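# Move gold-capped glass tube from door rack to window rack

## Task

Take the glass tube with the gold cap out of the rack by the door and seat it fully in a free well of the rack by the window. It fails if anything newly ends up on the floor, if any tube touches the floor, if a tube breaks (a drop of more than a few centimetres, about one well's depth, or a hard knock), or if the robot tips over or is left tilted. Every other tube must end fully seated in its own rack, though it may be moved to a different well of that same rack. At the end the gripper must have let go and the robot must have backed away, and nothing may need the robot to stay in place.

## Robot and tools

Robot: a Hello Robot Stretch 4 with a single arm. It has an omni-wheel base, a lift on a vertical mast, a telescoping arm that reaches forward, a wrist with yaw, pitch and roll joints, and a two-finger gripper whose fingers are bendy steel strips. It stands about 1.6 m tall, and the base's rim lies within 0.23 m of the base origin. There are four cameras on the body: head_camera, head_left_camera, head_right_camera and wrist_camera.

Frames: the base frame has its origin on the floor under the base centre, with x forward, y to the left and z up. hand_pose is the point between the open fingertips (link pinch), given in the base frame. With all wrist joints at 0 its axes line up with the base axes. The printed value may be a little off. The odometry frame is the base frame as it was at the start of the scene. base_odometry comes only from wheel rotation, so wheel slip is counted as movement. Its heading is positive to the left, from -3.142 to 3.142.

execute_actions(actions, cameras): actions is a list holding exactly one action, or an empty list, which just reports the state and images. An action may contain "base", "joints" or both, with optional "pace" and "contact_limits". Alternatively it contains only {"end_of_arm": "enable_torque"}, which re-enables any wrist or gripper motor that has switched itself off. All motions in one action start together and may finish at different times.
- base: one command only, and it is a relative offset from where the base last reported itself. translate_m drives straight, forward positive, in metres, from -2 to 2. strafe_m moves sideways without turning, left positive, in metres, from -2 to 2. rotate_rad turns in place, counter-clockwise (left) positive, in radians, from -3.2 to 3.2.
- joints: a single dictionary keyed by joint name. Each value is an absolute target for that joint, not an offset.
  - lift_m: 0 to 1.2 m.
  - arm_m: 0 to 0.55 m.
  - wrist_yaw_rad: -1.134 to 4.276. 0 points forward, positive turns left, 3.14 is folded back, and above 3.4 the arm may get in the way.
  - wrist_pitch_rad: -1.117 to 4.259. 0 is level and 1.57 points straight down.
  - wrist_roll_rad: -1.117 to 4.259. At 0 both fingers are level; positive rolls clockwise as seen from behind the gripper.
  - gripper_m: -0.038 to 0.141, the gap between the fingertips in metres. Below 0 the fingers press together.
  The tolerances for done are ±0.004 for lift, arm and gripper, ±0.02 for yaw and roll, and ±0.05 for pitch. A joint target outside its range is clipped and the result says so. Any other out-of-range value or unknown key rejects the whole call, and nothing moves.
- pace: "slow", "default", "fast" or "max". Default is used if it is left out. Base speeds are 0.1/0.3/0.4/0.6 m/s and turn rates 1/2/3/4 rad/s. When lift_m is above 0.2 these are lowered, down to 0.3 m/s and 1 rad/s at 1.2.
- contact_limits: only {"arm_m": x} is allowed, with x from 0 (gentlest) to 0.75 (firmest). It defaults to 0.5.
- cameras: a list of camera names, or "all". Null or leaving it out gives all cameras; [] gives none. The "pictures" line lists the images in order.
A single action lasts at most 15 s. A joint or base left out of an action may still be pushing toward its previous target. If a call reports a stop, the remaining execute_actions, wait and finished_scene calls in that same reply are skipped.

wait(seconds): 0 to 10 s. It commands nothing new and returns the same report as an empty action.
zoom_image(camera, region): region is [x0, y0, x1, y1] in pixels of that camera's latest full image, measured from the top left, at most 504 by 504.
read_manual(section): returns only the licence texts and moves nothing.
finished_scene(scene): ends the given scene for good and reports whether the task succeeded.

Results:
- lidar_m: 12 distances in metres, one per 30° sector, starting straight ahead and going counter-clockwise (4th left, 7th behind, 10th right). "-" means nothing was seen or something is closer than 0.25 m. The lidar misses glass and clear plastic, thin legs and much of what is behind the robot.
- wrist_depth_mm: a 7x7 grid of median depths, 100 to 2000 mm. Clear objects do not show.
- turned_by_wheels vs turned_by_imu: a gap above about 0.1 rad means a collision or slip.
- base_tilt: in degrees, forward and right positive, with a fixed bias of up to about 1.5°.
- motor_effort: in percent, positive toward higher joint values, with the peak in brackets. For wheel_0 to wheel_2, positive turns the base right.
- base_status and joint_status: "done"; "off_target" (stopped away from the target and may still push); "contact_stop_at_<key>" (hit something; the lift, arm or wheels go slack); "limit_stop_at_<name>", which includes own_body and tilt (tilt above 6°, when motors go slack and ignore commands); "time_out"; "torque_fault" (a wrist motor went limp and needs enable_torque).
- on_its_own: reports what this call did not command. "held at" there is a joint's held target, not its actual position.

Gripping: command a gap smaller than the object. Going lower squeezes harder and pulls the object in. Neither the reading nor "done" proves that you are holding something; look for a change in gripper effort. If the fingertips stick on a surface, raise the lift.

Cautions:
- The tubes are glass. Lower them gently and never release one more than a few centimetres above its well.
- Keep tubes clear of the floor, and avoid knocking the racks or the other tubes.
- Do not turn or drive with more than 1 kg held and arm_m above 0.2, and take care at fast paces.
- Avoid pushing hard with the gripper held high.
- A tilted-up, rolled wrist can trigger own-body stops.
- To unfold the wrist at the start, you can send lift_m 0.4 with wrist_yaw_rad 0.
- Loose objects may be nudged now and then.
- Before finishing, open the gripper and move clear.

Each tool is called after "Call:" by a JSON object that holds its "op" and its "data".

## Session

Call:
{"op": "execute_actions", "data": {"actions": [], "cameras": ["head_camera","head_left_camera","wrist_camera"]}}

Scene clock: 0.00 s.
base_odometry: x=+0.000 y=+0.000 heading=+0.000 (m, m, rad; odometry frame)
turned_by_wheels: +0.000 (rad since the last result)
turned_by_imu: +0.000 (rad since the last result)
base_tilt: forward=-0.6 right=+1.2 (deg)
lidar_m: 1.28 1.31 2.37 1.54 1.57 1.97 1.89 2.57 1.18 1.11 1.15 1.41
base_status: not commanded
joint_positions: lift_m=+0.282 arm_m=-0.003 wrist_yaw_rad=+3.080 wrist_pitch_rad=-0.012 wrist_roll_rad=-0.003 gripper_m=+0.057
joint_status: not commanded
motor_effort: lift_m=+20 arm_m=-1 wrist_yaw_rad=+1 wrist_pitch_rad=-7 wrist_roll_rad=+0 gripper_m=-2 wheel_0=+1 wheel_1=+1 wheel_2=+0 (%)
hand_pose: x=-0.1142 y=+0.1051 z=+0.4635 quat_wxyz=(+0.031, +0.006, -0.002, +0.999) (m; base frame)
wrist_depth_mm: 138 138 - - - - - / - 138 - - - - - / - 128 201 - - - 1756 / 110 137 250 - - - 1756 / 135 - - - - - 1808 / - - 221 1983 211 1863 1756 / 1336 1281 1138 1182 1098 1182 1255
pictures: head_camera, head_left_camera, wrist_camera
Images, in order (width x height): head_camera 420x560, head_left_camera 420x672, wrist_camera 616x392.

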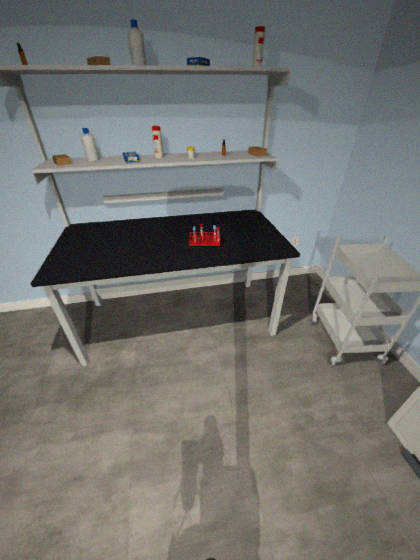

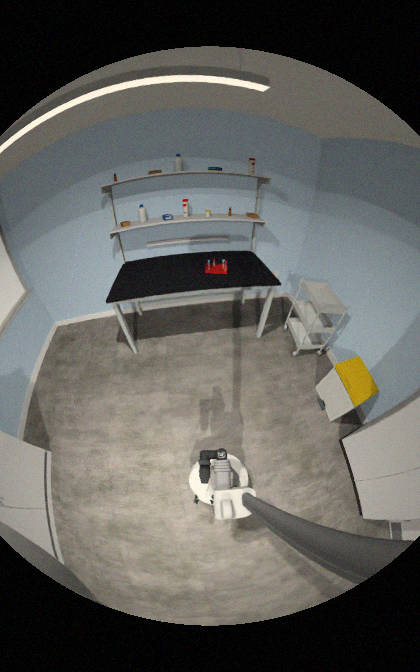

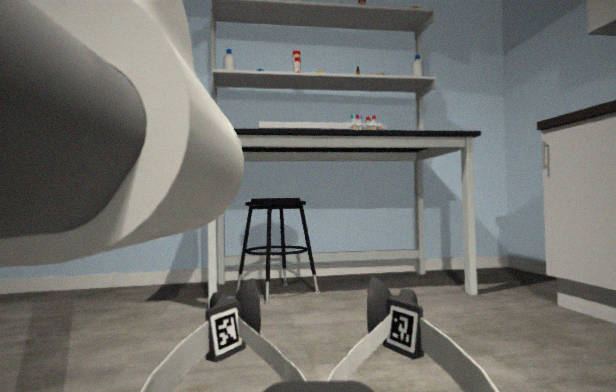

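Call:
{"op": "execute_actions", "data": {"actions": [{"base":{"rotate_rad":-2.94},"joints":{"lift_m":0.5,"wrist_yaw_rad":0,"gripper_m":0.03,"wrist_pitch_rad":1.57}}], "cameras": ["head_camera"]}}

Scene clock: 6.47 s.
base_odometry: x=+0.000 y=+0.000 heading=-2.939 (m, m, rad; odometry frame)
turned_by_wheels: -2.939 (rad since the last result)
turned_by_imu: -2.924 (rad since the last result)
base_tilt: forward=-0.6 right=+1.2 (deg)
lidar_m: 1.84 2.09 1.14 1.11 1.20 1.37 1.31 1.38 2.23 1.52 1.62 1.91
base_status: done
joint_positions: lift_m=+0.500 arm_m=-0.003 wrist_yaw_rad=+0.000 wrist_pitch_rad=+1.570 wrist_roll_rad=-0.003 gripper_m=+0.030
joint_status: all done
motor_effort: lift_m=+22(23) arm_m=-1(1) wrist_yaw_rad=-1(3) wrist_pitch_rad=+1(4) wrist_roll_rad=-1(1) gripper_m=-4(4) wheel_0=+4(8) wheel_1=+3(12) wheel_2=+1(8) (%)
hand_pose: x=+0.1685 y=-0.0874 z=+0.3895 quat_wxyz=(+0.707, -0.001, +0.707, +0.001) (m; base frame)
wrist_depth_mm: 615 609 609 621 615 609 609 / 609 609 615 609 609 609 615 / 615 615 615 615 609 609 615 / 615 609 609 609 603 609 615 / 615 609 399 397 609 609 609 / 609 397 394 394 397 609 609 / 397 394 394 394 397 609 609
pictures: head_camera
Images, in order (width x height): head_camera 420x560.

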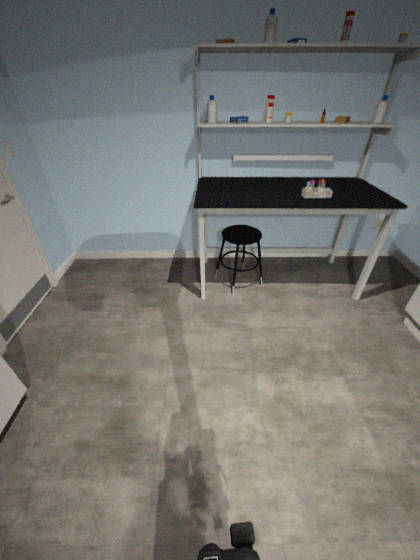

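Call:
{"op": "execute_actions", "data": {"actions": [{"base":{"translate_m":1.0},"pace":"fast"}], "cameras": []}}

Call:
{"op": "execute_actions", "data": {"actions": [{"base":{"strafe_m":-0.58},"joints":{"lift_m":1.15},"pace":"fast"}], "cameras": []}}

Call:
{"op": "execute_actions", "data": {"actions": [{"base":{"translate_m":0.42},"joints":{"arm_m":0.3,"lift_m":1.15}}], "cameras": ["wrist_camera"]}}

Scene clock: 17.00 s.
base_odometry: x=-0.980 y=-0.201 heading=-2.939 (m, m, rad; odometry frame)
turned_by_wheels: +0.000 (rad since the last result)
turned_by_imu: +0.003 (rad since the last result)
base_tilt: forward=-0.6 right=+1.1 (deg)
lidar_m: 0.85 1.74 1.49 1.05 1.12 1.65 2.43 2.98 1.63 1.58 1.18 0.88
base_status: done
joint_positions: lift_m=+0.500 arm_m=-0.003 wrist_yaw_rad=+0.000 wrist_pitch_rad=+1.570 wrist_roll_rad=-0.003 gripper_m=+0.030
joint_status: not commanded
motor_effort: lift_m=+22(22) arm_m=-1(1) wrist_yaw_rad=-1(1) wrist_pitch_rad=+0(1) wrist_roll_rad=+0(2) gripper_m=-4(5) wheel_0=+0(7) wheel_1=+0(8) wheel_2=+1(13) (%)
hand_pose: x=+0.1685 y=-0.0874 z=+0.3895 quat_wxyz=(+0.707, -0.001, +0.707, +0.001) (m; base frame)
wrist_depth_mm: 615 615 615 615 615 609 609 / 609 609 615 615 609 609 609 / 615 609 609 615 609 609 609 / 609 609 615 609 615 609 609 / 615 603 399 397 609 603 609 / 609 397 397 394 397 609 609 / 397 397 394 397 394 609 609
pictures: none
No camera images: the call's "cameras" was empty. Leave "cameras" out to get every camera's image.

Scene clock: 19.70 s.
base_odometry: x=-1.096 y=+0.367 heading=-2.939 (m, m, rad; odometry frame)
turned_by_wheels: +0.000 (rad since the last result)
turned_by_imu: -0.002 (rad since the last result)
base_tilt: forward=-0.7 right=+1.1 (deg)
lidar_m: 0.81 0.89 2.10 1.65 1.74 2.42 3.04 1.37 1.03 0.99 1.08 0.83
base_status: done
joint_positions: lift_m=+1.150 arm_m=-0.003 wrist_yaw_rad=+0.000 wrist_pitch_rad=+1.570 wrist_roll_rad=-0.003 gripper_m=+0.030
joint_status: all done
motor_effort: lift_m=+23(25) arm_m=-1(1) wrist_yaw_rad=+0(1) wrist_pitch_rad=-1(1) wrist_roll_rad=+1(2) gripper_m=-3(3) wheel_0=+1(14) wheel_1=+1(14) wheel_2=+0(0) (%)
hand_pose: x=+0.1685 y=-0.0874 z=+1.0394 quat_wxyz=(+0.707, -0.001, +0.707, +0.001) (m; base frame)
wrist_depth_mm: 1281 1255 1255 1255 1255 1255 1229 / 1255 1281 1255 1255 1281 1255 1281 / 1255 1255 1255 1281 1255 1281 1255 / 1281 1255 1255 1255 1255 1255 1255 / 1255 1255 1042 1042 1281 1255 1255 / 1255 1281 1042 960 1255 1255 1255 / 1255 1255 1255 627 1255 1255 1255
pictures: none
No camera images: the call's "cameras" was empty. Leave "cameras" out to get every camera's image.

Scene clock: 22.57 s.
base_odometry: x=-1.507 y=+0.282 heading=-2.938 (m, m, rad; odometry frame)
turned_by_wheels: +0.001 (rad since the last result)
turned_by_imu: +0.002 (rad since the last result)
base_tilt: forward=-0.7 right=+1.4 (deg)
lidar_m: 0.39 0.44 0.66 1.70 1.72 2.49 3.51 1.39 1.07 1.03 0.55 0.40
base_status: done
joint_positions: lift_m=+1.150 arm_m=+0.299 wrist_yaw_rad=+0.000 wrist_pitch_rad=+1.570 wrist_roll_rad=-0.003 gripper_m=+0.030
joint_status: all done
motor_effort: lift_m=+23(23) arm_m=+6(6) wrist_yaw_rad=-1(0) wrist_pitch_rad=+1(1) wrist_roll_rad=+0(0) gripper_m=-5(4) wheel_0=+4(9) wheel_1=+3(8) wheel_2=+2(9) (%)
hand_pose: x=+0.4701 y=-0.0874 z=+1.0394 quat_wxyz=(+0.707, -0.001, +0.707, +0.001) (m; base frame)
wrist_depth_mm: 347 345 347 347 345 347 345 / 345 345 345 345 345 345 310 / 347 345 345 345 345 343 290 / 347 345 345 343 345 343 314 / 343 345 345 343 345 343 343 / 345 343 345 345 343 345 343 / 1229 1255 1042 1042 1255 345 1255
pictures: wrist_camera
Images, in order (width x height): wrist_camera 616x392.

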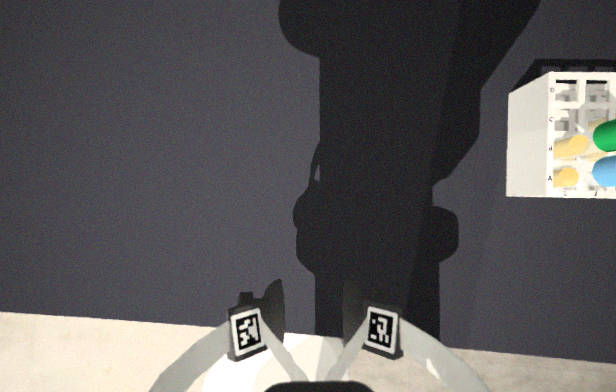

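Call:
{"op": "execute_actions", "data": {"actions": [{"joints":{"lift_m":1.2}}], "cameras": []}}

Call:
{"op": "execute_actions", "data": {"actions": [{"base":{"strafe_m":-0.28}}], "cameras": ["wrist_camera"]}}

Scene clock: 29.07 s.
base_odometry: x=-1.507 y=+0.282 heading=-2.938 (m, m, rad; odometry frame)
turned_by_wheels: +0.000 (rad since the last result)
turned_by_imu: +0.000 (rad since the last result)
base_tilt: forward=-0.7 right=+1.2 (deg)
lidar_m: 0.40 0.44 0.67 1.72 1.72 2.50 3.48 1.40 1.05 1.02 0.54 0.41
base_status: not commanded
joint_positions: lift_m=+1.200 arm_m=+0.299 wrist_yaw_rad=+0.000 wrist_pitch_rad=+1.570 wrist_roll_rad=-0.003 gripper_m=+0.030
joint_status: all done
motor_effort: lift_m=+24(22) arm_m=+6(6) wrist_yaw_rad=+0(1) wrist_pitch_rad=+0(1) wrist_roll_rad=+1(1) gripper_m=-4(4) wheel_0=+3(4) wheel_1=+3(3) wheel_2=+2(2) (%)
hand_pose: x=+0.4701 y=-0.0874 z=+1.0893 quat_wxyz=(+0.707, -0.001, +0.707, +0.001) (m; base frame)
wrist_depth_mm: 397 399 397 394 397 394 394 / 397 397 394 394 394 394 394 / 397 397 394 394 394 392 340 / 394 394 394 394 394 392 364 / 397 397 394 394 394 394 394 / 1308 1308 397 394 394 394 394 / 1308 1308 1098 1078 1308 1308 1281
pictures: none
No camera images: the call's "cameras" was empty. Leave "cameras" out to get every camera's image.

Scene clock: 31.33 s.
base_odometry: x=-1.564 y=+0.556 heading=-2.938 (m, m, rad; odometry frame)
turned_by_wheels: +0.000 (rad since the last result)
turned_by_imu: -0.001 (rad since the last result)
base_tilt: forward=-0.6 right=+1.2 (deg)
lidar_m: 0.38 0.41 0.62 1.96 2.01 2.92 3.52 1.03 0.77 0.74 0.50 0.39
base_status: done
joint_positions: lift_m=+1.200 arm_m=+0.299 wrist_yaw_rad=+0.000 wrist_pitch_rad=+1.570 wrist_roll_rad=-0.003 gripper_m=+0.030
joint_status: not commanded
motor_effort: lift_m=+22(24) arm_m=+6(6) wrist_yaw_rad=-1(0) wrist_pitch_rad=+1(1) wrist_roll_rad=-1(2) gripper_m=-4(3) wheel_0=+1(10) wheel_1=-1(11) wheel_2=+1(2) (%)
hand_pose: x=+0.4701 y=-0.0874 z=+1.0895 quat_wxyz=(+0.707, -0.001, +0.707, +0.001) (m; base frame)
wrist_depth_mm: 399 394 397 394 394 397 394 / 394 397 394 394 397 394 397 / 397 394 338 368 364 394 394 / 397 394 368 389 394 394 397 / 394 397 394 394 394 394 392 / 394 394 394 394 394 394 392 / 1308 1308 1098 397 1308 394 976
pictures: wrist_camera
Images, in order (width x height): wrist_camera 616x392.

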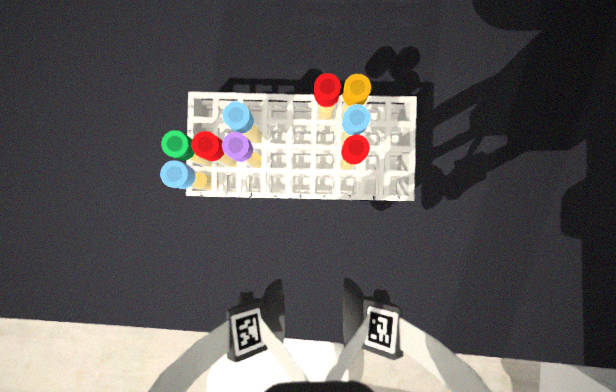

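Call:
{"op": "execute_actions", "data": {"actions": [{"base":{"strafe_m":-0.006},"joints":{"arm_m":0.436,"wrist_roll_rad":1.59,"gripper_m":0.026},"pace":"slow"}], "cameras": ["wrist_camera"]}}

Scene clock: 45.80 s.
base_odometry: x=-1.565 y=+0.562 heading=-2.938 (m, m, rad; odometry frame)
turned_by_wheels: +0.000 (rad since the last result)
turned_by_imu: +0.001 (rad since the last result)
base_tilt: forward=-0.5 right=+1.2 (deg)
lidar_m: 0.37 0.42 0.61 1.99 2.01 2.92 3.50 1.02 0.76 0.74 0.51 0.40
base_status: done
joint_positions: lift_m=+1.200 arm_m=+0.435 wrist_yaw_rad=+0.000 wrist_pitch_rad=+1.570 wrist_roll_rad=+1.590 gripper_m=+0.026
joint_status: all done
motor_effort: lift_m=+22(22) arm_m=+6(6) wrist_yaw_rad=-1(1) wrist_pitch_rad=-1(1) wrist_roll_rad=+2(1) gripper_m=-4(3) wheel_0=+4(5) wheel_1=-3(10) wheel_2=+0(0) (%)
hand_pose: x=+0.6061 y=-0.0874 z=+1.0895 quat_wxyz=(+0.496, +0.505, +0.495, -0.504) (m; base frame)
wrist_depth_mm: 394 397 399 399 402 402 1336 / 394 397 397 399 399 402 1336 / 394 394 394 397 399 399 1336 / 392 394 397 387 397 399 1308 / 392 392 392 340 397 397 1118 / 389 389 389 336 382 397 1308 / 387 389 389 273 273 397 1281
pictures: wrist_camera
Images, in order (width x height): wrist_camera 616x392.

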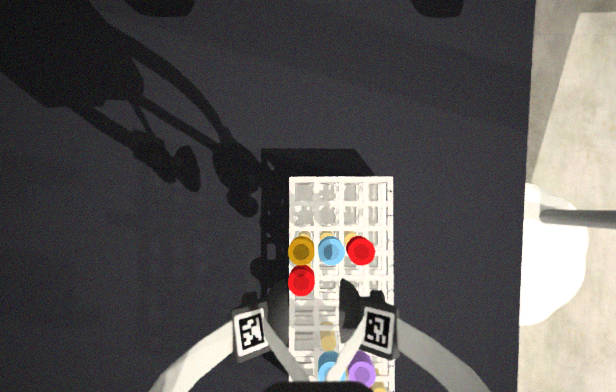

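Call:
{"op": "execute_actions", "data": {"actions": [{"joints":{"arm_m":0.443},"pace":"slow"}], "cameras": []}}

Call:
{"op": "execute_actions", "data": {"actions": [{"joints":{"lift_m":1.135},"pace":"slow"}], "cameras": ["wrist_camera"]}}

Scene clock: 50.67 s.
base_odometry: x=-1.565 y=+0.562 heading=-2.938 (m, m, rad; odometry frame)
turned_by_wheels: +0.000 (rad since the last result)
turned_by_imu: +0.000 (rad since the last result)
base_tilt: forward=-0.6 right=+1.3 (deg)
lidar_m: 0.36 0.41 0.63 1.98 2.02 2.91 3.50 1.02 0.77 0.73 0.52 0.37
base_status: not commanded
joint_positions: lift_m=+1.200 arm_m=+0.442 wrist_yaw_rad=+0.000 wrist_pitch_rad=+1.570 wrist_roll_rad=+1.590 gripper_m=+0.026
joint_status: all done
motor_effort: lift_m=+22(22) arm_m=+6(6) wrist_yaw_rad=+0(0) wrist_pitch_rad=+0(1) wrist_roll_rad=+0(2) gripper_m=-5(4) wheel_0=+5(5) wheel_1=-4(4) wheel_2=+0(0) (%)
hand_pose: x=+0.6131 y=-0.0874 z=+1.0895 quat_wxyz=(+0.496, +0.505, +0.495, -0.504) (m; base frame)
wrist_depth_mm: 394 399 399 399 402 404 1336 / 394 394 397 399 399 402 1336 / 392 394 397 399 399 402 1308 / 392 394 394 394 397 399 1336 / 392 392 394 364 389 397 1098 / 392 389 392 336 340 397 1308 / 387 389 389 273 276 394 1308
pictures: none
No camera images: the call's "cameras" was empty. Leave "cameras" out to get every camera's image.

Scene clock: 52.10 s.
base_odometry: x=-1.565 y=+0.562 heading=-2.938 (m, m, rad; odometry frame)
turned_by_wheels: +0.000 (rad since the last result)
turned_by_imu: +0.000 (rad since the last result)
base_tilt: forward=-0.6 right=+1.3 (deg)
lidar_m: 0.37 0.42 0.62 2.00 2.01 2.90 3.51 1.02 0.76 0.74 0.49 0.39
base_status: not commanded
joint_positions: lift_m=+1.135 arm_m=+0.442 wrist_yaw_rad=+0.000 wrist_pitch_rad=+1.570 wrist_roll_rad=+1.590 gripper_m=+0.026
joint_status: all done
motor_effort: lift_m=+14(22) arm_m=+6(6) wrist_yaw_rad=+0(1) wrist_pitch_rad=+0(0) wrist_roll_rad=+0(1) gripper_m=-6(3) wheel_0=+5(5) wheel_1=-3(4) wheel_2=+0(0) (%)
hand_pose: x=+0.6131 y=-0.0874 z=+1.0251 quat_wxyz=(+0.496, +0.505, +0.495, -0.504) (m; base frame)
wrist_depth_mm: 332 330 334 336 336 336 338 / 330 330 334 334 334 336 338 / 329 330 332 332 334 336 336 / 329 329 329 324 303 334 336 / 329 329 329 301 276 332 334 / 325 325 329 213 274 332 332 / 325 327 327 267 272 332 1229
pictures: wrist_camera
Images, in order (width x height): wrist_camera 616x392.

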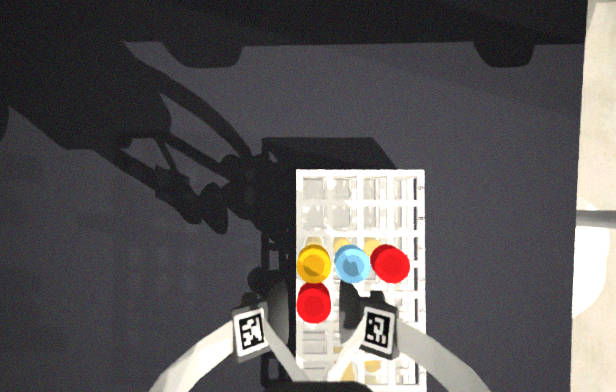

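Call:
{"op": "execute_actions", "data": {"actions": [{"joints":{"gripper_m":0.004}}], "cameras": []}}

Call:
{"op": "execute_actions", "data": {"actions": [{"joints":{"lift_m":1.2},"pace":"slow"}], "cameras": ["wrist_camera"]}}

Call:
{"op": "execute_actions", "data": {"actions": [{"base":{"strafe_m":0.0226},"pace":"slow"}], "cameras": []}}

Call:
{"op": "execute_actions", "data": {"actions": [{"joints":{"arm_m":0.377},"pace":"slow"}], "cameras": ["wrist_camera"]}}

Scene clock: 62.17 s.
base_odometry: x=-1.565 y=+0.562 heading=-2.938 (m, m, rad; odometry frame)
turned_by_wheels: +0.000 (rad since the last result)
turned_by_imu: +0.000 (rad since the last result)
base_tilt: forward=-0.8 right=+1.3 (deg)
lidar_m: 0.38 0.42 0.61 1.99 2.02 2.93 3.51 1.04 0.76 0.74 0.51 0.38
base_status: not commanded
joint_positions: lift_m=+1.135 arm_m=+0.442 wrist_yaw_rad=+0.000 wrist_pitch_rad=+1.570 wrist_roll_rad=+1.590 gripper_m=+0.004
joint_status: all done
motor_effort: lift_m=+14(14) arm_m=+6(6) wrist_yaw_rad=+0(0) wrist_pitch_rad=+0(0) wrist_roll_rad=+0(0) gripper_m=-11(10) wheel_0=+5(5) wheel_1=-3(3) wheel_2=+0(0) (%)
hand_pose: x=+0.6131 y=-0.0874 z=+1.0251 quat_wxyz=(+0.496, +0.505, +0.495, -0.504) (m; base frame)
wrist_depth_mm: 330 332 332 334 338 336 338 / 330 330 332 332 334 336 338 / 329 330 330 332 334 334 338 / 329 329 330 324 303 334 336 / 327 327 329 306 276 332 332 / 325 327 327 206 273 332 332 / 325 325 182 272 271 330 1229
pictures: none
No camera images: the call's "cameras" was empty. Leave "cameras" out to get every camera's image.

Scene clock: 63.60 s.
base_odometry: x=-1.565 y=+0.562 heading=-2.938 (m, m, rad; odometry frame)
turned_by_wheels: +0.000 (rad since the last result)
turned_by_imu: +0.000 (rad since the last result)
base_tilt: forward=-0.7 right=+1.2 (deg)
lidar_m: 0.38 0.41 0.62 1.98 2.01 2.93 3.51 1.02 0.77 0.74 0.51 0.38
base_status: not commanded
joint_positions: lift_m=+1.200 arm_m=+0.442 wrist_yaw_rad=+0.000 wrist_pitch_rad=+1.570 wrist_roll_rad=+1.590 gripper_m=+0.004
joint_status: all done
motor_effort: lift_m=+24(29) arm_m=+6(6) wrist_yaw_rad=+0(1) wrist_pitch_rad=+0(2) wrist_roll_rad=+0(1) gripper_m=-9(11) wheel_0=+5(4) wheel_1=-3(4) wheel_2=+0(0) (%)
hand_pose: x=+0.6131 y=-0.0874 z=+1.0893 quat_wxyz=(+0.496, +0.505, +0.495, -0.504) (m; base frame)
wrist_depth_mm: 397 399 399 399 402 404 1336 / 392 394 394 399 399 402 1308 / 394 394 397 399 399 399 1336 / 392 394 394 394 397 399 1336 / 392 394 394 364 387 397 1098 / 389 389 392 207 364 394 1308 / 389 389 182 274 274 394 1308
pictures: wrist_camera
Images, in order (width x height): wrist_camera 616x392.

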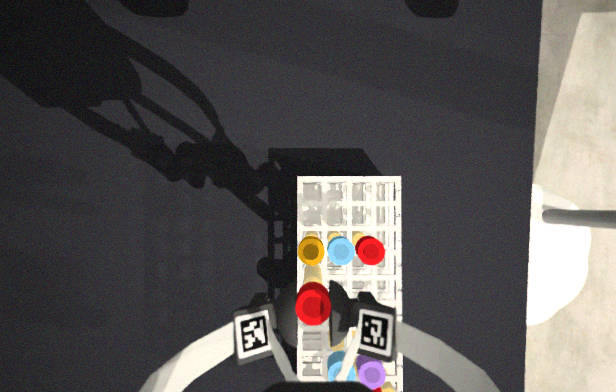

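Scene clock: 64.77 s.
base_odometry: x=-1.561 y=+0.540 heading=-2.939 (m, m, rad; odometry frame)
turned_by_wheels: +0.000 (rad since the last result)
turned_by_imu: +0.000 (rad since the last result)
base_tilt: forward=-0.7 right=+1.2 (deg)
lidar_m: 0.37 0.41 0.62 1.96 1.99 2.93 3.51 1.05 0.79 0.76 0.50 0.38
base_status: done
joint_positions: lift_m=+1.200 arm_m=+0.442 wrist_yaw_rad=+0.000 wrist_pitch_rad=+1.570 wrist_roll_rad=+1.590 gripper_m=+0.004
joint_status: not commanded
motor_effort: lift_m=+24(24) arm_m=+6(6) wrist_yaw_rad=+1(0) wrist_pitch_rad=+0(0) wrist_roll_rad=+2(2) gripper_m=-11(10) wheel_0=-4(5) wheel_1=+2(6) wheel_2=+0(1) (%)
hand_pose: x=+0.6131 y=-0.0874 z=+1.0893 quat_wxyz=(+0.496, +0.505, +0.495, -0.504) (m; base frame)
wrist_depth_mm: 394 397 397 399 399 399 1336 / 394 397 397 397 399 402 1308 / 392 394 394 397 397 399 1308 / 394 394 394 389 389 399 1336 / 389 392 392 387 387 397 1098 / 389 392 392 207 340 394 1308 / 389 387 182 274 274 397 1308
pictures: none
No camera images: the call's "cameras" was empty. Leave "cameras" out to get every camera's image.

Scene clock: 66.67 s.
base_odometry: x=-1.561 y=+0.540 heading=-2.939 (m, m, rad; odometry frame)
turned_by_wheels: +0.000 (rad since the last result)
turned_by_imu: +0.000 (rad since the last result)
base_tilt: forward=-0.7 right=+1.3 (deg)
lidar_m: 0.38 0.42 0.61 1.96 2.00 2.92 3.51 1.04 0.79 0.74 0.50 0.39
base_status: not commanded
joint_positions: lift_m=+1.200 arm_m=+0.378 wrist_yaw_rad=+0.000 wrist_pitch_rad=+1.570 wrist_roll_rad=+1.590 gripper_m=+0.004
joint_status: all done
motor_effort: lift_m=+24(24) arm_m=-6(6) wrist_yaw_rad=+0(0) wrist_pitch_rad=+1(1) wrist_roll_rad=-1(3) gripper_m=-10(10) wheel_0=-4(5) wheel_1=+2(2) wheel_2=+0(0) (%)
hand_pose: x=+0.5492 y=-0.0874 z=+1.0893 quat_wxyz=(+0.495, +0.505, +0.495, -0.504) (m; base frame)
wrist_depth_mm: 397 397 399 399 402 1336 1336 / 394 397 397 399 399 1336 1336 / 394 394 397 397 399 1336 1336 / 392 394 394 387 397 1098 1336 / 392 392 392 379 394 1098 1098 / 389 392 392 208 394 1098 1308 / 389 389 182 273 389 1308 1308
pictures: wrist_camera
Images, in order (width x height): wrist_camera 616x392.

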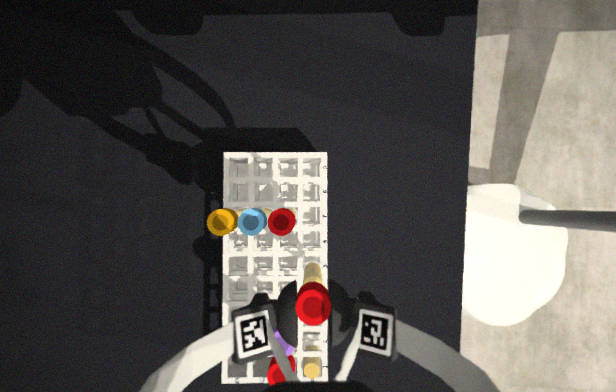

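Call:
{"op": "execute_actions", "data": {"actions": [{"joints":{"lift_m":1.17},"pace":"slow"}], "cameras": []}}

Call:
{"op": "execute_actions", "data": {"actions": [{"joints":{"lift_m":1.142},"pace":"slow"}], "cameras": ["wrist_camera"]}}

Scene clock: 73.70 s.
base_odometry: x=-1.561 y=+0.540 heading=-2.939 (m, m, rad; odometry frame)
turned_by_wheels: +0.000 (rad since the last result)
turned_by_imu: +0.000 (rad since the last result)
base_tilt: forward=-0.7 right=+1.2 (deg)
lidar_m: 0.37 0.40 0.63 1.97 2.00 2.92 3.51 1.04 0.79 0.76 0.50 0.39
base_status: not commanded
joint_positions: lift_m=+1.170 arm_m=+0.378 wrist_yaw_rad=+0.000 wrist_pitch_rad=+1.570 wrist_roll_rad=+1.590 gripper_m=+0.004
joint_status: all done
motor_effort: lift_m=+14(21) arm_m=-6(6) wrist_yaw_rad=+1(0) wrist_pitch_rad=+0(0) wrist_roll_rad=+2(3) gripper_m=-9(10) wheel_0=-5(4) wheel_1=+2(2) wheel_2=+0(0) (%)
hand_pose: x=+0.5492 y=-0.0874 z=+1.0601 quat_wxyz=(+0.495, +0.505, +0.495, -0.504) (m; base frame)
wrist_depth_mm: 364 368 368 370 370 373 1308 / 362 366 368 368 370 370 1308 / 364 366 366 368 368 1281 1281 / 364 364 359 357 368 1060 1308 / 362 362 355 357 366 1078 1078 / 362 362 306 207 366 1078 1281 / 357 359 181 245 364 1281 1308
pictures: none
No camera images: the call's "cameras" was empty. Leave "cameras" out to get every camera's image.

Scene clock: 74.73 s.
base_odometry: x=-1.561 y=+0.540 heading=-2.939 (m, m, rad; odometry frame)
turned_by_wheels: +0.000 (rad since the last result)
turned_by_imu: +0.000 (rad since the last result)
base_tilt: forward=-0.6 right=+1.2 (deg)
lidar_m: 0.38 0.40 0.62 1.96 1.98 2.92 3.52 1.04 0.79 0.77 0.51 0.39
base_status: not commanded
joint_positions: lift_m=+1.142 arm_m=+0.378 wrist_yaw_rad=+0.000 wrist_pitch_rad=+1.570 wrist_roll_rad=+1.590 gripper_m=+0.004
joint_status: all done
motor_effort: lift_m=+14(14) arm_m=-6(6) wrist_yaw_rad=-1(0) wrist_pitch_rad=+0(2) wrist_roll_rad=-1(1) gripper_m=-9(10) wheel_0=-5(5) wheel_1=+2(2) wheel_2=+0(0) (%)
hand_pose: x=+0.5492 y=-0.0874 z=+1.0321 quat_wxyz=(+0.495, +0.505, +0.495, -0.504) (m; base frame)
wrist_depth_mm: 338 342 342 343 343 342 1281 / 338 338 340 340 342 343 1281 / 334 336 338 338 342 342 1281 / 336 336 307 330 340 342 1281 / 336 336 279 329 340 340 1042 / 332 334 278 207 338 340 1255 / 330 332 182 216 336 338 1255
pictures: wrist_camera
Images, in order (width x height): wrist_camera 616x392.

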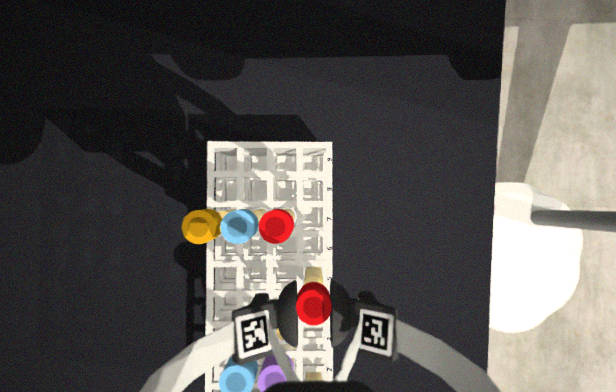

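Call:
{"op": "execute_actions", "data": {"actions": [{"joints":{"gripper_m":0.026}}], "cameras": []}}

Call:
{"op": "execute_actions", "data": {"actions": [{"joints":{"lift_m":1.185}}], "cameras": []}}

Call:
{"op": "execute_actions", "data": {"actions": [{"base":{"strafe_m":-0.05},"joints":{"arm_m":0.452,"wrist_roll_rad":0.02},"pace":"slow"}], "cameras": ["wrist_camera"]}}

Scene clock: 81.80 s.
base_odometry: x=-1.561 y=+0.540 heading=-2.939 (m, m, rad; odometry frame)
turned_by_wheels: +0.000 (rad since the last result)
turned_by_imu: +0.000 (rad since the last result)
base_tilt: forward=-0.7 right=+1.3 (deg)
lidar_m: 0.38 0.41 0.61 1.96 2.00 2.91 3.49 1.06 0.78 0.76 0.51 0.40
base_status: not commanded
joint_positions: lift_m=+1.142 arm_m=+0.378 wrist_yaw_rad=+0.000 wrist_pitch_rad=+1.570 wrist_roll_rad=+1.590 gripper_m=+0.026
joint_status: all done
motor_effort: lift_m=+14(14) arm_m=-6(6) wrist_yaw_rad=+0(0) wrist_pitch_rad=-1(1) wrist_roll_rad=+1(1) gripper_m=-3(11) wheel_0=-4(5) wheel_1=+2(2) wheel_2=+0(0) (%)
hand_pose: x=+0.5492 y=-0.0874 z=+1.0321 quat_wxyz=(+0.495, +0.505, +0.495, -0.504) (m; base frame)
wrist_depth_mm: 340 340 342 343 343 343 1281 / 338 336 342 342 342 343 1281 / 336 338 338 338 340 343 1255 / 338 336 307 330 340 342 1281 / 334 336 279 329 338 340 1025 / 330 334 279 218 338 340 1255 / 332 332 216 216 338 338 1255
pictures: none
No camera images: the call's "cameras" was empty. Leave "cameras" out to get every camera's image.

Scene clock: 82.83 s.
base_odometry: x=-1.561 y=+0.540 heading=-2.939 (m, m, rad; odometry frame)
turned_by_wheels: +0.000 (rad since the last result)
turned_by_imu: +0.000 (rad since the last result)
base_tilt: forward=-0.6 right=+1.1 (deg)
lidar_m: 0.38 0.41 0.62 1.97 1.99 2.93 3.52 1.05 0.79 0.76 0.51 0.39
base_status: not commanded
joint_positions: lift_m=+1.185 arm_m=+0.378 wrist_yaw_rad=+0.000 wrist_pitch_rad=+1.570 wrist_roll_rad=+1.590 gripper_m=+0.026
joint_status: all done
motor_effort: lift_m=+24(23) arm_m=-6(6) wrist_yaw_rad=+0(0) wrist_pitch_rad=+0(1) wrist_roll_rad=+1(3) gripper_m=-4(5) wheel_0=-4(5) wheel_1=+2(2) wheel_2=+0(0) (%)
hand_pose: x=+0.5492 y=-0.0874 z=+1.0744 quat_wxyz=(+0.495, +0.505, +0.495, -0.504) (m; base frame)
wrist_depth_mm: 382 382 384 384 387 1308 1308 / 379 379 384 382 384 1308 1308 / 377 379 379 382 382 1308 1308 / 377 377 373 373 382 1098 1308 / 375 377 370 366 379 1098 1078 / 375 375 364 322 377 1078 1308 / 370 375 259 258 377 1281 1281
pictures: none
No camera images: the call's "cameras" was empty. Leave "cameras" out to get every camera's image.

Scene clock: 84.83 s.
base_odometry: x=-1.571 y=+0.589 heading=-2.939 (m, m, rad; odometry frame)
turned_by_wheels: +0.000 (rad since the last result)
turned_by_imu: +0.000 (rad since the last result)
base_tilt: forward=-0.7 right=+1.2 (deg)
lidar_m: 0.36 0.41 0.61 2.01 2.05 2.94 3.51 0.97 0.74 0.70 0.50 0.39
base_status: done
joint_positions: lift_m=+1.185 arm_m=+0.451 wrist_yaw_rad=+0.000 wrist_pitch_rad=+1.570 wrist_roll_rad=+0.020 gripper_m=+0.026
joint_status: all done
motor_effort: lift_m=+24(24) arm_m=+6(4) wrist_yaw_rad=+0(1) wrist_pitch_rad=+0(0) wrist_roll_rad=-2(5) gripper_m=-4(6) wheel_0=+3(8) wheel_1=-4(5) wheel_2=+0(0) (%)
hand_pose: x=+0.6221 y=-0.0874 z=+1.0744 quat_wxyz=(+0.707, +0.007, +0.707, -0.007) (m; base frame)
wrist_depth_mm: 382 382 382 382 377 379 379 / 379 379 382 382 379 379 379 / 379 379 379 379 377 379 379 / 379 379 377 379 379 379 379 / 377 379 382 379 377 379 379 / 377 379 322 259 373 377 377 / 377 273 260 259 322 377 377
pictures: wrist_camera
Images, in order (width x height): wrist_camera 616x392.

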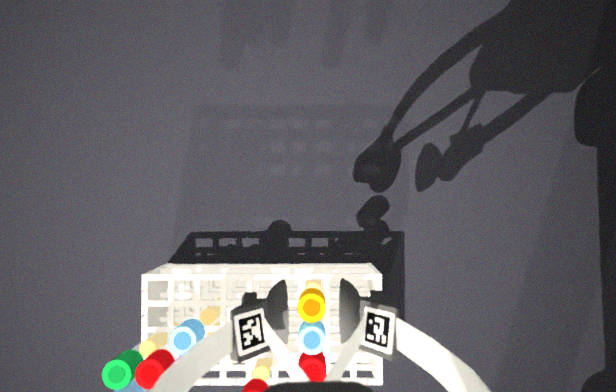

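Call:
{"op": "execute_actions", "data": {"actions": [{"joints":{"lift_m":1.135},"pace":"slow"}], "cameras": []}}

Call:
{"op": "execute_actions", "data": {"actions": [{"joints":{"gripper_m":0.002}}], "cameras": []}}

Call:
{"op": "execute_actions", "data": {"actions": [{"joints":{"lift_m":1.2},"pace":"slow"}], "cameras": []}}

Call:
{"op": "execute_actions", "data": {"actions": [{"base":{"strafe_m":-0.11},"pace":"slow"}], "cameras": ["wrist_camera"]}}

Scene clock: 96.30 s.
base_odometry: x=-1.571 y=+0.589 heading=-2.939 (m, m, rad; odometry frame)
turned_by_wheels: +0.000 (rad since the last result)
turned_by_imu: +0.000 (rad since the last result)
base_tilt: forward=-0.7 right=+1.4 (deg)
lidar_m: 0.38 0.40 0.62 2.01 2.05 2.93 3.52 0.99 0.73 0.71 0.50 0.39
base_status: not commanded
joint_positions: lift_m=+1.135 arm_m=+0.451 wrist_yaw_rad=+0.000 wrist_pitch_rad=+1.570 wrist_roll_rad=+0.020 gripper_m=+0.026
joint_status: all done
motor_effort: lift_m=+14(24) arm_m=+6(6) wrist_yaw_rad=+0(0) wrist_pitch_rad=+2(0) wrist_roll_rad=-2(2) gripper_m=-3(4) wheel_0=+4(4) wheel_1=-4(4) wheel_2=+0(0) (%)
hand_pose: x=+0.6221 y=-0.0874 z=+1.0251 quat_wxyz=(+0.707, +0.007, +0.707, -0.007) (m; base frame)
wrist_depth_mm: 332 332 332 332 330 330 330 / 330 332 330 330 330 330 330 / 330 330 332 330 330 330 330 / 329 329 330 330 330 330 329 / 330 330 330 330 330 330 329 / 330 300 272 214 300 329 329 / 329 265 267 211 272 329 329
pictures: none
No camera images: the call's "cameras" was empty. Leave "cameras" out to get every camera's image.

Scene clock: 97.30 s.
base_odometry: x=-1.571 y=+0.589 heading=-2.939 (m, m, rad; odometry frame)
turned_by_wheels: +0.000 (rad since the last result)
turned_by_imu: +0.000 (rad since the last result)
base_tilt: forward=-0.7 right=+1.2 (deg)
lidar_m: 0.36 0.41 0.63 1.99 2.05 2.93 3.51 0.98 0.73 0.71 0.50 0.39
base_status: not commanded
joint_positions: lift_m=+1.135 arm_m=+0.451 wrist_yaw_rad=+0.000 wrist_pitch_rad=+1.570 wrist_roll_rad=+0.020 gripper_m=+0.002
joint_status: all done
motor_effort: lift_m=+14(15) arm_m=+6(6) wrist_yaw_rad=+0(0) wrist_pitch_rad=+1(0) wrist_roll_rad=+0(0) gripper_m=-11(10) wheel_0=+3(4) wheel_1=-3(3) wheel_2=+0(0) (%)
hand_pose: x=+0.6221 y=-0.0874 z=+1.0251 quat_wxyz=(+0.707, +0.007, +0.707, -0.007) (m; base frame)
wrist_depth_mm: 332 330 332 332 329 330 330 / 330 330 332 332 330 330 329 / 332 330 330 329 332 330 330 / 329 329 329 330 330 329 329 / 330 330 330 329 330 329 329 / 330 300 273 206 298 330 329 / 330 266 179 206 272 329 329
pictures: none
No camera images: the call's "cameras" was empty. Leave "cameras" out to get every camera's image.

Scene clock: 98.73 s.
base_odometry: x=-1.571 y=+0.589 heading=-2.939 (m, m, rad; odometry frame)
turned_by_wheels: +0.000 (rad since the last result)
turned_by_imu: +0.000 (rad since the last result)
base_tilt: forward=-0.7 right=+1.1 (deg)
lidar_m: 0.37 0.40 0.61 2.03 2.04 2.92 3.51 0.97 0.72 0.72 0.50 0.39
base_status: not commanded
joint_positions: lift_m=+1.200 arm_m=+0.451 wrist_yaw_rad=+0.000 wrist_pitch_rad=+1.570 wrist_roll_rad=+0.020 gripper_m=+0.002
joint_status: all done
motor_effort: lift_m=+24(27) arm_m=+6(6) wrist_yaw_rad=+0(0) wrist_pitch_rad=+0(0) wrist_roll_rad=+0(1) gripper_m=-13(11) wheel_0=+3(4) wheel_1=-4(4) wheel_2=+0(0) (%)
hand_pose: x=+0.6221 y=-0.0874 z=+1.0893 quat_wxyz=(+0.707, +0.007, +0.707, -0.007) (m; base frame)
wrist_depth_mm: 394 397 394 397 397 397 394 / 394 394 397 397 394 394 394 / 394 394 394 397 394 394 397 / 397 394 394 394 394 392 394 / 397 394 394 394 392 394 394 / 394 394 338 206 392 392 394 / 394 282 182 206 336 394 392
pictures: none
No camera images: the call's "cameras" was empty. Leave "cameras" out to get every camera's image.

Scene clock: 100.97 s.
base_odometry: x=-1.593 y=+0.697 heading=-2.938 (m, m, rad; odometry frame)
turned_by_wheels: +0.000 (rad since the last result)
turned_by_imu: +0.000 (rad since the last result)
base_tilt: forward=-0.7 right=+1.2 (deg)
lidar_m: 0.37 0.40 0.59 2.12 2.18 2.93 3.52 0.83 0.61 0.61 0.49 0.38
base_status: done
joint_positions: lift_m=+1.200 arm_m=+0.451 wrist_yaw_rad=+0.000 wrist_pitch_rad=+1.570 wrist_roll_rad=+0.020 gripper_m=+0.002
joint_status: not commanded
motor_effort: lift_m=+24(24) arm_m=+6(6) wrist_yaw_rad=+1(0) wrist_pitch_rad=+0(1) wrist_roll_rad=+0(0) gripper_m=-10(12) wheel_0=+3(7) wheel_1=-3(4) wheel_2=+1(0) (%)
hand_pose: x=+0.6221 y=-0.0874 z=+1.0893 quat_wxyz=(+0.707, +0.007, +0.707, -0.007) (m; base frame)
wrist_depth_mm: 397 397 394 397 397 394 394 / 397 397 394 394 394 394 394 / 394 394 394 394 397 394 394 / 394 394 397 394 394 394 394 / 394 397 397 394 394 394 394 / 362 364 364 206 394 394 394 / 338 322 182 206 394 394 392
pictures: wrist_camera
Images, in order (width x height): wrist_camera 616x392.

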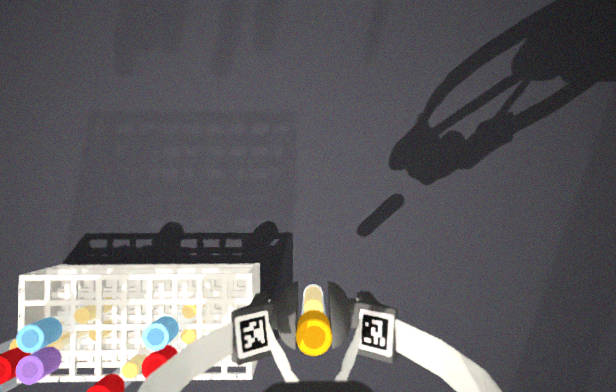

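Call:
{"op": "execute_actions", "data": {"actions": [{"base":{"translate_m":-0.5},"joints":{"arm_m":0.15}}], "cameras": []}}

Call:
{"op": "execute_actions", "data": {"actions": [{"base":{"rotate_rad":2.538},"pace":"slow"}], "cameras": []}}

Call:
{"op": "execute_actions", "data": {"actions": [{"base":{"translate_m":2.0}}], "cameras": []}}

Call:
{"op": "execute_actions", "data": {"actions": [{"base":{"rotate_rad":0.603},"pace":"slow"}], "cameras": ["head_left_camera","wrist_camera"]}}

Scene clock: 114.03 s.
base_odometry: x=-1.103 y=+0.797 heading=-2.939 (m, m, rad; odometry frame)
turned_by_wheels: -0.001 (rad since the last result)
turned_by_imu: -0.001 (rad since the last result)
base_tilt: forward=-0.6 right=+1.2 (deg)
lidar_m: 0.85 0.94 1.40 2.08 2.20 2.37 2.35 0.78 0.57 0.57 0.62 0.33
base_status: done
joint_positions: lift_m=+1.200 arm_m=+0.151 wrist_yaw_rad=+0.000 wrist_pitch_rad=+1.570 wrist_roll_rad=+0.020 gripper_m=+0.002
joint_status: all done
motor_effort: lift_m=+24(24) arm_m=-6(8) wrist_yaw_rad=+0(0) wrist_pitch_rad=+0(0) wrist_roll_rad=+0(0) gripper_m=-13(10) wheel_0=-1(8) wheel_1=-3(8) wheel_2=-3(9) (%)
hand_pose: x=+0.3221 y=-0.0874 z=+1.0894 quat_wxyz=(+0.707, +0.007, +0.707, -0.007) (m; base frame)
wrist_depth_mm: 1308 1308 1336 1308 1336 1308 1308 / 1308 1308 1336 1308 1308 1308 1308 / 1308 1308 1281 1308 1308 1336 831 / 1308 1308 1281 1336 1308 1308 842 / 1308 1308 1308 1308 1308 1308 831 / 1308 1308 1098 206 1308 1308 831 / 1308 1308 182 206 1308 1008 831
pictures: none
No camera images: the call's "cameras" was empty. Leave "cameras" out to get every camera's image.

Scene clock: 117.87 s.
base_odometry: x=-1.103 y=+0.797 heading=-0.402 (m, m, rad; odometry frame)
turned_by_wheels: +2.537 (rad since the last result)
turned_by_imu: +2.525 (rad since the last result)
base_tilt: forward=-0.7 right=+1.2 (deg)
lidar_m: 2.37 2.31 0.88 0.64 0.58 0.63 0.84 0.86 0.90 1.27 2.05 0.31
base_status: done
joint_positions: lift_m=+1.200 arm_m=+0.151 wrist_yaw_rad=+0.000 wrist_pitch_rad=+1.570 wrist_roll_rad=+0.020 gripper_m=+0.002
joint_status: not commanded
motor_effort: lift_m=+24(24) arm_m=-6(6) wrist_yaw_rad=+0(1) wrist_pitch_rad=-1(1) wrist_roll_rad=+0(0) gripper_m=-10(9) wheel_0=-3(8) wheel_1=-4(7) wheel_2=-2(6) (%)
hand_pose: x=+0.3221 y=-0.0874 z=+1.0894 quat_wxyz=(+0.707, +0.007, +0.707, -0.007) (m; base frame)
wrist_depth_mm: 1308 1308 1308 1308 1336 1308 1308 / 1336 1308 1308 1308 1308 1308 1308 / 1308 1308 1336 1281 1281 1308 1308 / 1336 1308 1308 1308 1308 1308 1281 / 1336 1308 1308 1281 1281 1308 1336 / 1308 1308 1118 206 1281 1308 1336 / 1118 1308 182 206 1308 1308 1308
pictures: none
No camera images: the call's "cameras" was empty. Leave "cameras" out to get every camera's image.

Scene clock: 126.03 s.
base_odometry: x=+0.738 y=+0.016 heading=-0.401 (m, m, rad; odometry frame)
turned_by_wheels: +0.001 (rad since the last result)
turned_by_imu: +0.006 (rad since the last result)
base_tilt: forward=-0.7 right=+1.3 (deg)
lidar_m: 0.58 0.56 0.60 0.82 2.06 1.73 2.36 2.60 1.51 1.09 1.02 0.30
base_status: done
joint_positions: lift_m=+1.200 arm_m=+0.151 wrist_yaw_rad=+0.000 wrist_pitch_rad=+1.570 wrist_roll_rad=+0.020 gripper_m=+0.002
joint_status: not commanded
motor_effort: lift_m=+23(24) arm_m=-6(6) wrist_yaw_rad=+0(0) wrist_pitch_rad=+0(0) wrist_roll_rad=-1(0) gripper_m=-11(10) wheel_0=+3(8) wheel_1=+1(8) wheel_2=+3(9) (%)
hand_pose: x=+0.3221 y=-0.0874 z=+1.0894 quat_wxyz=(+0.707, +0.007, +0.707, -0.007) (m; base frame)
wrist_depth_mm: 549 549 1308 1308 1308 1308 1160 / 549 1308 1308 1308 1308 1308 1308 / 1308 1308 1308 1308 1308 1308 1336 / 1308 1308 1308 1336 1308 1281 1308 / 1308 1308 1308 1308 1308 1308 1308 / 1308 1308 1118 206 1336 1281 1281 / 1281 1281 182 206 1308 1281 1308
pictures: none
No camera images: the call's "cameras" was empty. Leave "cameras" out to get every camera's image.

Scene clock: 127.87 s.
base_odometry: x=+0.738 y=+0.016 heading=+0.201 (m, m, rad; odometry frame)
turned_by_wheels: +0.602 (rad since the last result)
turned_by_imu: +0.599 (rad since the last result)
base_tilt: forward=-0.7 right=+1.3 (deg)
lidar_m: 0.56 0.60 0.86 1.72 1.73 2.51 2.87 1.37 1.08 1.00 0.73 0.31
base_status: done
joint_positions: lift_m=+1.200 arm_m=+0.151 wrist_yaw_rad=+0.000 wrist_pitch_rad=+1.570 wrist_roll_rad=+0.020 gripper_m=+0.002
joint_status: not commanded
motor_effort: lift_m=+23(23) arm_m=-6(6) wrist_yaw_rad=-1(1) wrist_pitch_rad=+1(1) wrist_roll_rad=-1(1) gripper_m=-12(10) wheel_0=-4(8) wheel_1=-4(5) wheel_2=-1(6) (%)
hand_pose: x=+0.3221 y=-0.0874 z=+1.0894 quat_wxyz=(+0.707, +0.007, +0.707, -0.007) (m; base frame)
wrist_depth_mm: 549 544 549 549 549 549 544 / 1336 1336 1336 1308 1281 1336 699 / 1308 1336 1281 1336 1308 1308 1308 / 1308 1308 1308 1308 1308 1308 1281 / 1308 1308 1281 1308 1308 1308 1281 / 1281 1308 1118 206 1308 1308 1308 / 1308 1281 182 206 1308 1308 1308
pictures: head_left_camera, wrist_camera
Images, in order (width x height): head_left_camera 420x672, wrist_camera 616x392.

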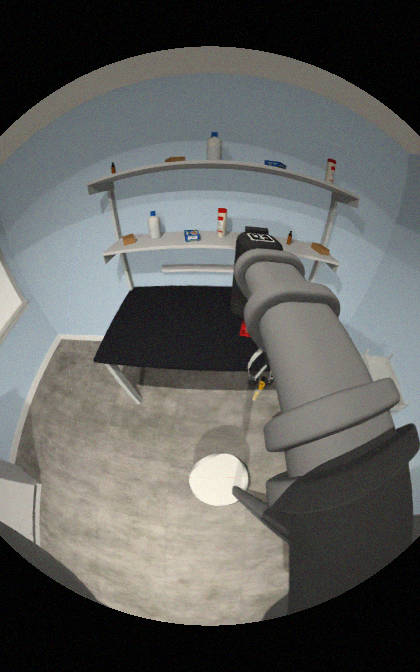

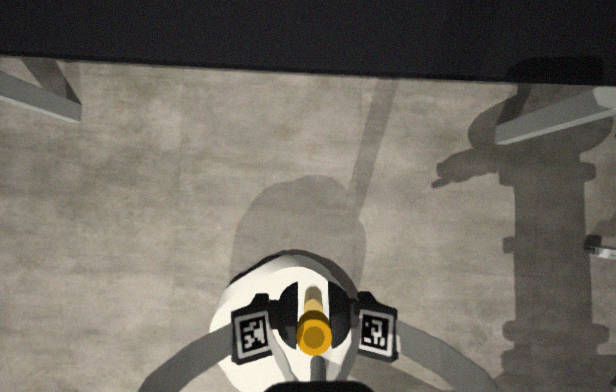

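Table at the scene-1 height (bottom lift ≈0.985).

Call:
{"op": "execute_actions", "data": {"actions": [{"base":{"translate_m":0.16},"joints":{"arm_m":0.36,"lift_m":1.13},"pace":"slow"}], "cameras": ["wrist_camera"]}}

Scene clock: 135.43 s.
base_odometry: x=+0.895 y=+0.048 heading=+0.201 (m, m, rad; odometry frame)
turned_by_wheels: +0.000 (rad since the last result)
turned_by_imu: +0.001 (rad since the last result)
base_tilt: forward=-0.6 right=+1.2 (deg)
lidar_m: 0.40 0.43 0.66 2.05 1.77 2.50 3.51 1.40 1.11 0.99 0.55 0.41
base_status: done
joint_positions: lift_m=+1.130 arm_m=+0.359 wrist_yaw_rad=+0.000 wrist_pitch_rad=+1.570 wrist_roll_rad=+0.020 gripper_m=+0.002
joint_status: all done
motor_effort: lift_m=+14(22) arm_m=+6(7) wrist_yaw_rad=+0(0) wrist_pitch_rad=+0(1) wrist_roll_rad=+0(2) gripper_m=-10(12) wheel_0=+5(7) wheel_1=+3(8) wheel_2=-2(7) (%)
hand_pose: x=+0.5300 y=-0.0874 z=+1.0201 quat_wxyz=(+0.707, +0.007, +0.707, -0.007) (m; base frame)
wrist_depth_mm: 480 477 480 480 477 480 477 / 480 480 477 480 480 477 477 / 480 477 477 477 449 421 477 / 477 473 477 477 480 466 477 / 477 477 477 477 477 477 473 / 477 473 477 207 473 477 477 / 1255 1229 182 206 1229 477 1229
pictures: wrist_camera
Images, in order (width x height): wrist_camera 616x392.

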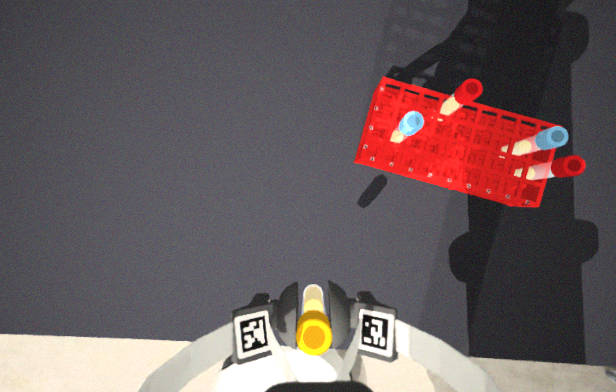

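Call:
{"op": "execute_actions", "data": {"actions": [{"base":{"strafe_m":-0.151},"joints":{"arm_m":0.456,"wrist_roll_rad":0.265},"pace":"slow"}], "cameras": []}}

Call:
{"op": "execute_actions", "data": {"actions": [{"joints":{"lift_m":1.055},"pace":"slow"}], "cameras": ["wrist_camera"]}}

Call:
{"op": "zoom_image", "data": {"camera": "wrist_camera", "region": [170, 150, 450, 392]}}

Scene clock: 144.57 s.
base_odometry: x=+0.925 y=-0.100 heading=+0.201 (m, m, rad; odometry frame)
turned_by_wheels: +0.000 (rad since the last result)
turned_by_imu: +0.000 (rad since the last result)
base_tilt: forward=-0.6 right=+1.2 (deg)
lidar_m: 0.38 0.43 0.63 2.17 1.90 2.75 3.31 1.31 0.99 0.84 0.52 0.40
base_status: done
joint_positions: lift_m=+1.130 arm_m=+0.455 wrist_yaw_rad=+0.000 wrist_pitch_rad=+1.570 wrist_roll_rad=+0.265 gripper_m=+0.002
joint_status: all done
motor_effort: lift_m=+14(14) arm_m=+6(8) wrist_yaw_rad=+0(0) wrist_pitch_rad=-1(0) wrist_roll_rad=+1(4) gripper_m=-10(10) wheel_0=+5(8) wheel_1=-5(11) wheel_2=+0(1) (%)
hand_pose: x=+0.6260 y=-0.0874 z=+1.0201 quat_wxyz=(+0.701, +0.093, +0.701, -0.093) (m; base frame)
wrist_depth_mm: 480 477 477 477 477 477 477 / 477 477 480 477 477 480 480 / 480 480 477 480 480 480 477 / 477 477 477 466 477 477 480 / 477 477 477 445 466 477 477 / 477 473 477 206 477 477 477 / 477 477 182 206 477 477 477
pictures: none
No camera images: the call's "cameras" was empty. Leave "cameras" out to get every camera's image.

Scene clock: 146.07 s.
base_odometry: x=+0.925 y=-0.100 heading=+0.201 (m, m, rad; odometry frame)
turned_by_wheels: +0.000 (rad since the last result)
turned_by_imu: +0.000 (rad since the last result)
base_tilt: forward=-0.7 right=+1.1 (deg)
lidar_m: 0.39 0.42 0.63 2.19 1.92 2.73 3.30 1.30 0.98 0.86 0.53 0.40
base_status: not commanded
joint_positions: lift_m=+1.055 arm_m=+0.455 wrist_yaw_rad=+0.000 wrist_pitch_rad=+1.570 wrist_roll_rad=+0.265 gripper_m=+0.002
joint_status: all done
motor_effort: lift_m=+15(12) arm_m=+6(6) wrist_yaw_rad=+0(0) wrist_pitch_rad=+0(1) wrist_roll_rad=+2(4) gripper_m=-10(11) wheel_0=+5(5) wheel_1=-5(5) wheel_2=+0(0) (%)
hand_pose: x=+0.6260 y=-0.0874 z=+0.9451 quat_wxyz=(+0.701, +0.093, +0.701, -0.093) (m; base frame)
wrist_depth_mm: 402 404 404 404 404 404 404 / 404 402 402 404 402 402 404 / 404 402 402 402 402 402 404 / 402 402 404 394 397 402 402 / 399 402 345 343 353 404 402 / 402 402 399 206 373 402 399 / 402 402 182 206 399 399 404
pictures: wrist_camera
Images, in order (width x height): wrist_camera 616x392.

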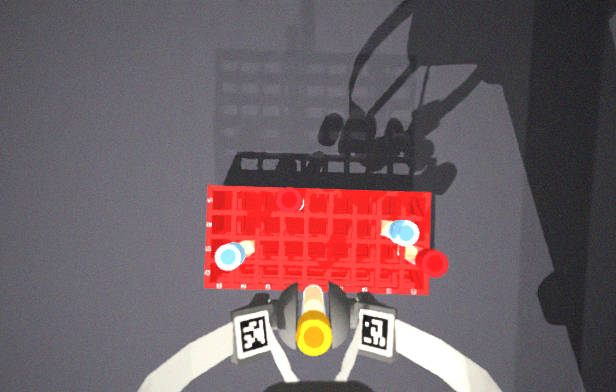

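Region (170, 150, 450, 392) of wrist_camera's 616x392 image, scaled by 1.800; it fills the top 436 rows of this view, and the rest is white.

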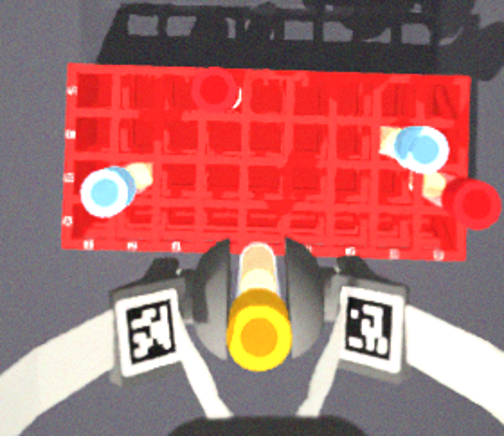

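Call:
{"op": "execute_actions", "data": {"actions": [{"base":{"strafe_m":-0.005},"joints":{"arm_m":0.457},"pace":"slow"}], "cameras": ["wrist_camera"]}}

Call:
{"op": "execute_actions", "data": {"actions": [{"joints":{"lift_m":1.025},"pace":"slow"}], "cameras": ["wrist_camera"]}}

Scene clock: 153.50 s.
base_odometry: x=+0.926 y=-0.104 heading=+0.202 (m, m, rad; odometry frame)
turned_by_wheels: +0.000 (rad since the last result)
turned_by_imu: +0.000 (rad since the last result)
base_tilt: forward=-0.7 right=+1.2 (deg)
lidar_m: 0.38 0.42 0.62 2.18 1.92 2.74 3.29 1.32 0.97 0.86 0.53 0.40
base_status: done
joint_positions: lift_m=+1.055 arm_m=+0.456 wrist_yaw_rad=+0.000 wrist_pitch_rad=+1.570 wrist_roll_rad=+0.265 gripper_m=+0.002
joint_status: all done
motor_effort: lift_m=+15(15) arm_m=+6(6) wrist_yaw_rad=-1(0) wrist_pitch_rad=+0(0) wrist_roll_rad=+2(1) gripper_m=-11(11) wheel_0=+4(7) wheel_1=-4(6) wheel_2=+0(0) (%)
hand_pose: x=+0.6270 y=-0.0874 z=+0.9451 quat_wxyz=(+0.701, +0.093, +0.701, -0.093) (m; base frame)
wrist_depth_mm: 404 404 404 404 404 402 404 / 402 402 404 404 404 404 404 / 402 404 402 402 402 404 402 / 399 402 399 392 397 399 402 / 402 402 370 373 345 402 402 / 399 399 402 206 345 399 402 / 402 399 182 206 399 399 402
pictures: wrist_camera
Images, in order (width x height): wrist_camera 616x392.

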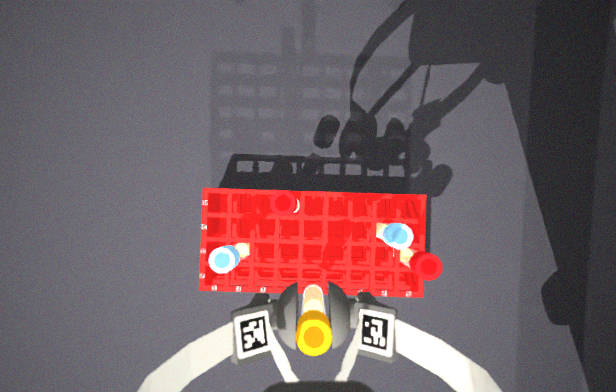

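Scene clock: 154.57 s.
base_odometry: x=+0.926 y=-0.104 heading=+0.202 (m, m, rad; odometry frame)
turned_by_wheels: +0.000 (rad since the last result)
turned_by_imu: +0.000 (rad since the last result)
base_tilt: forward=-0.6 right=+1.2 (deg)
lidar_m: 0.39 0.43 0.61 2.18 1.93 2.73 3.31 1.31 0.97 0.85 0.54 0.41
base_status: not commanded
joint_positions: lift_m=+1.025 arm_m=+0.456 wrist_yaw_rad=+0.000 wrist_pitch_rad=+1.570 wrist_roll_rad=+0.265 gripper_m=+0.002
joint_status: all done
motor_effort: lift_m=+14(14) arm_m=+6(6) wrist_yaw_rad=+0(1) wrist_pitch_rad=+1(0) wrist_roll_rad=+1(0) gripper_m=-10(11) wheel_0=+5(5) wheel_1=-4(4) wheel_2=+0(0) (%)
hand_pose: x=+0.6271 y=-0.0874 z=+0.9151 quat_wxyz=(+0.701, +0.093, +0.701, -0.093) (m; base frame)
wrist_depth_mm: 373 373 373 373 375 375 373 / 373 373 370 373 373 375 373 / 373 373 373 375 373 373 375 / 373 373 364 364 343 373 373 / 373 373 315 357 315 373 373 / 370 370 314 206 336 370 370 / 370 370 182 206 370 373 373
pictures: wrist_camera
Images, in order (width x height): wrist_camera 616x392.

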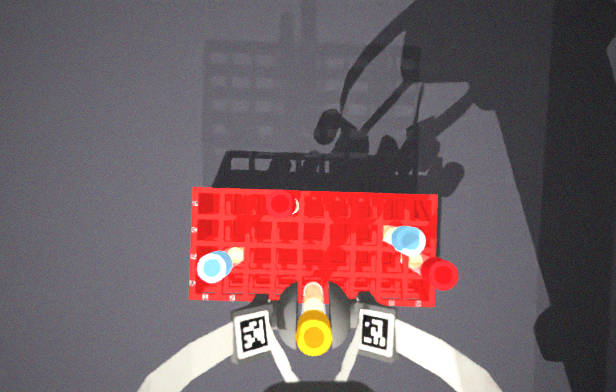

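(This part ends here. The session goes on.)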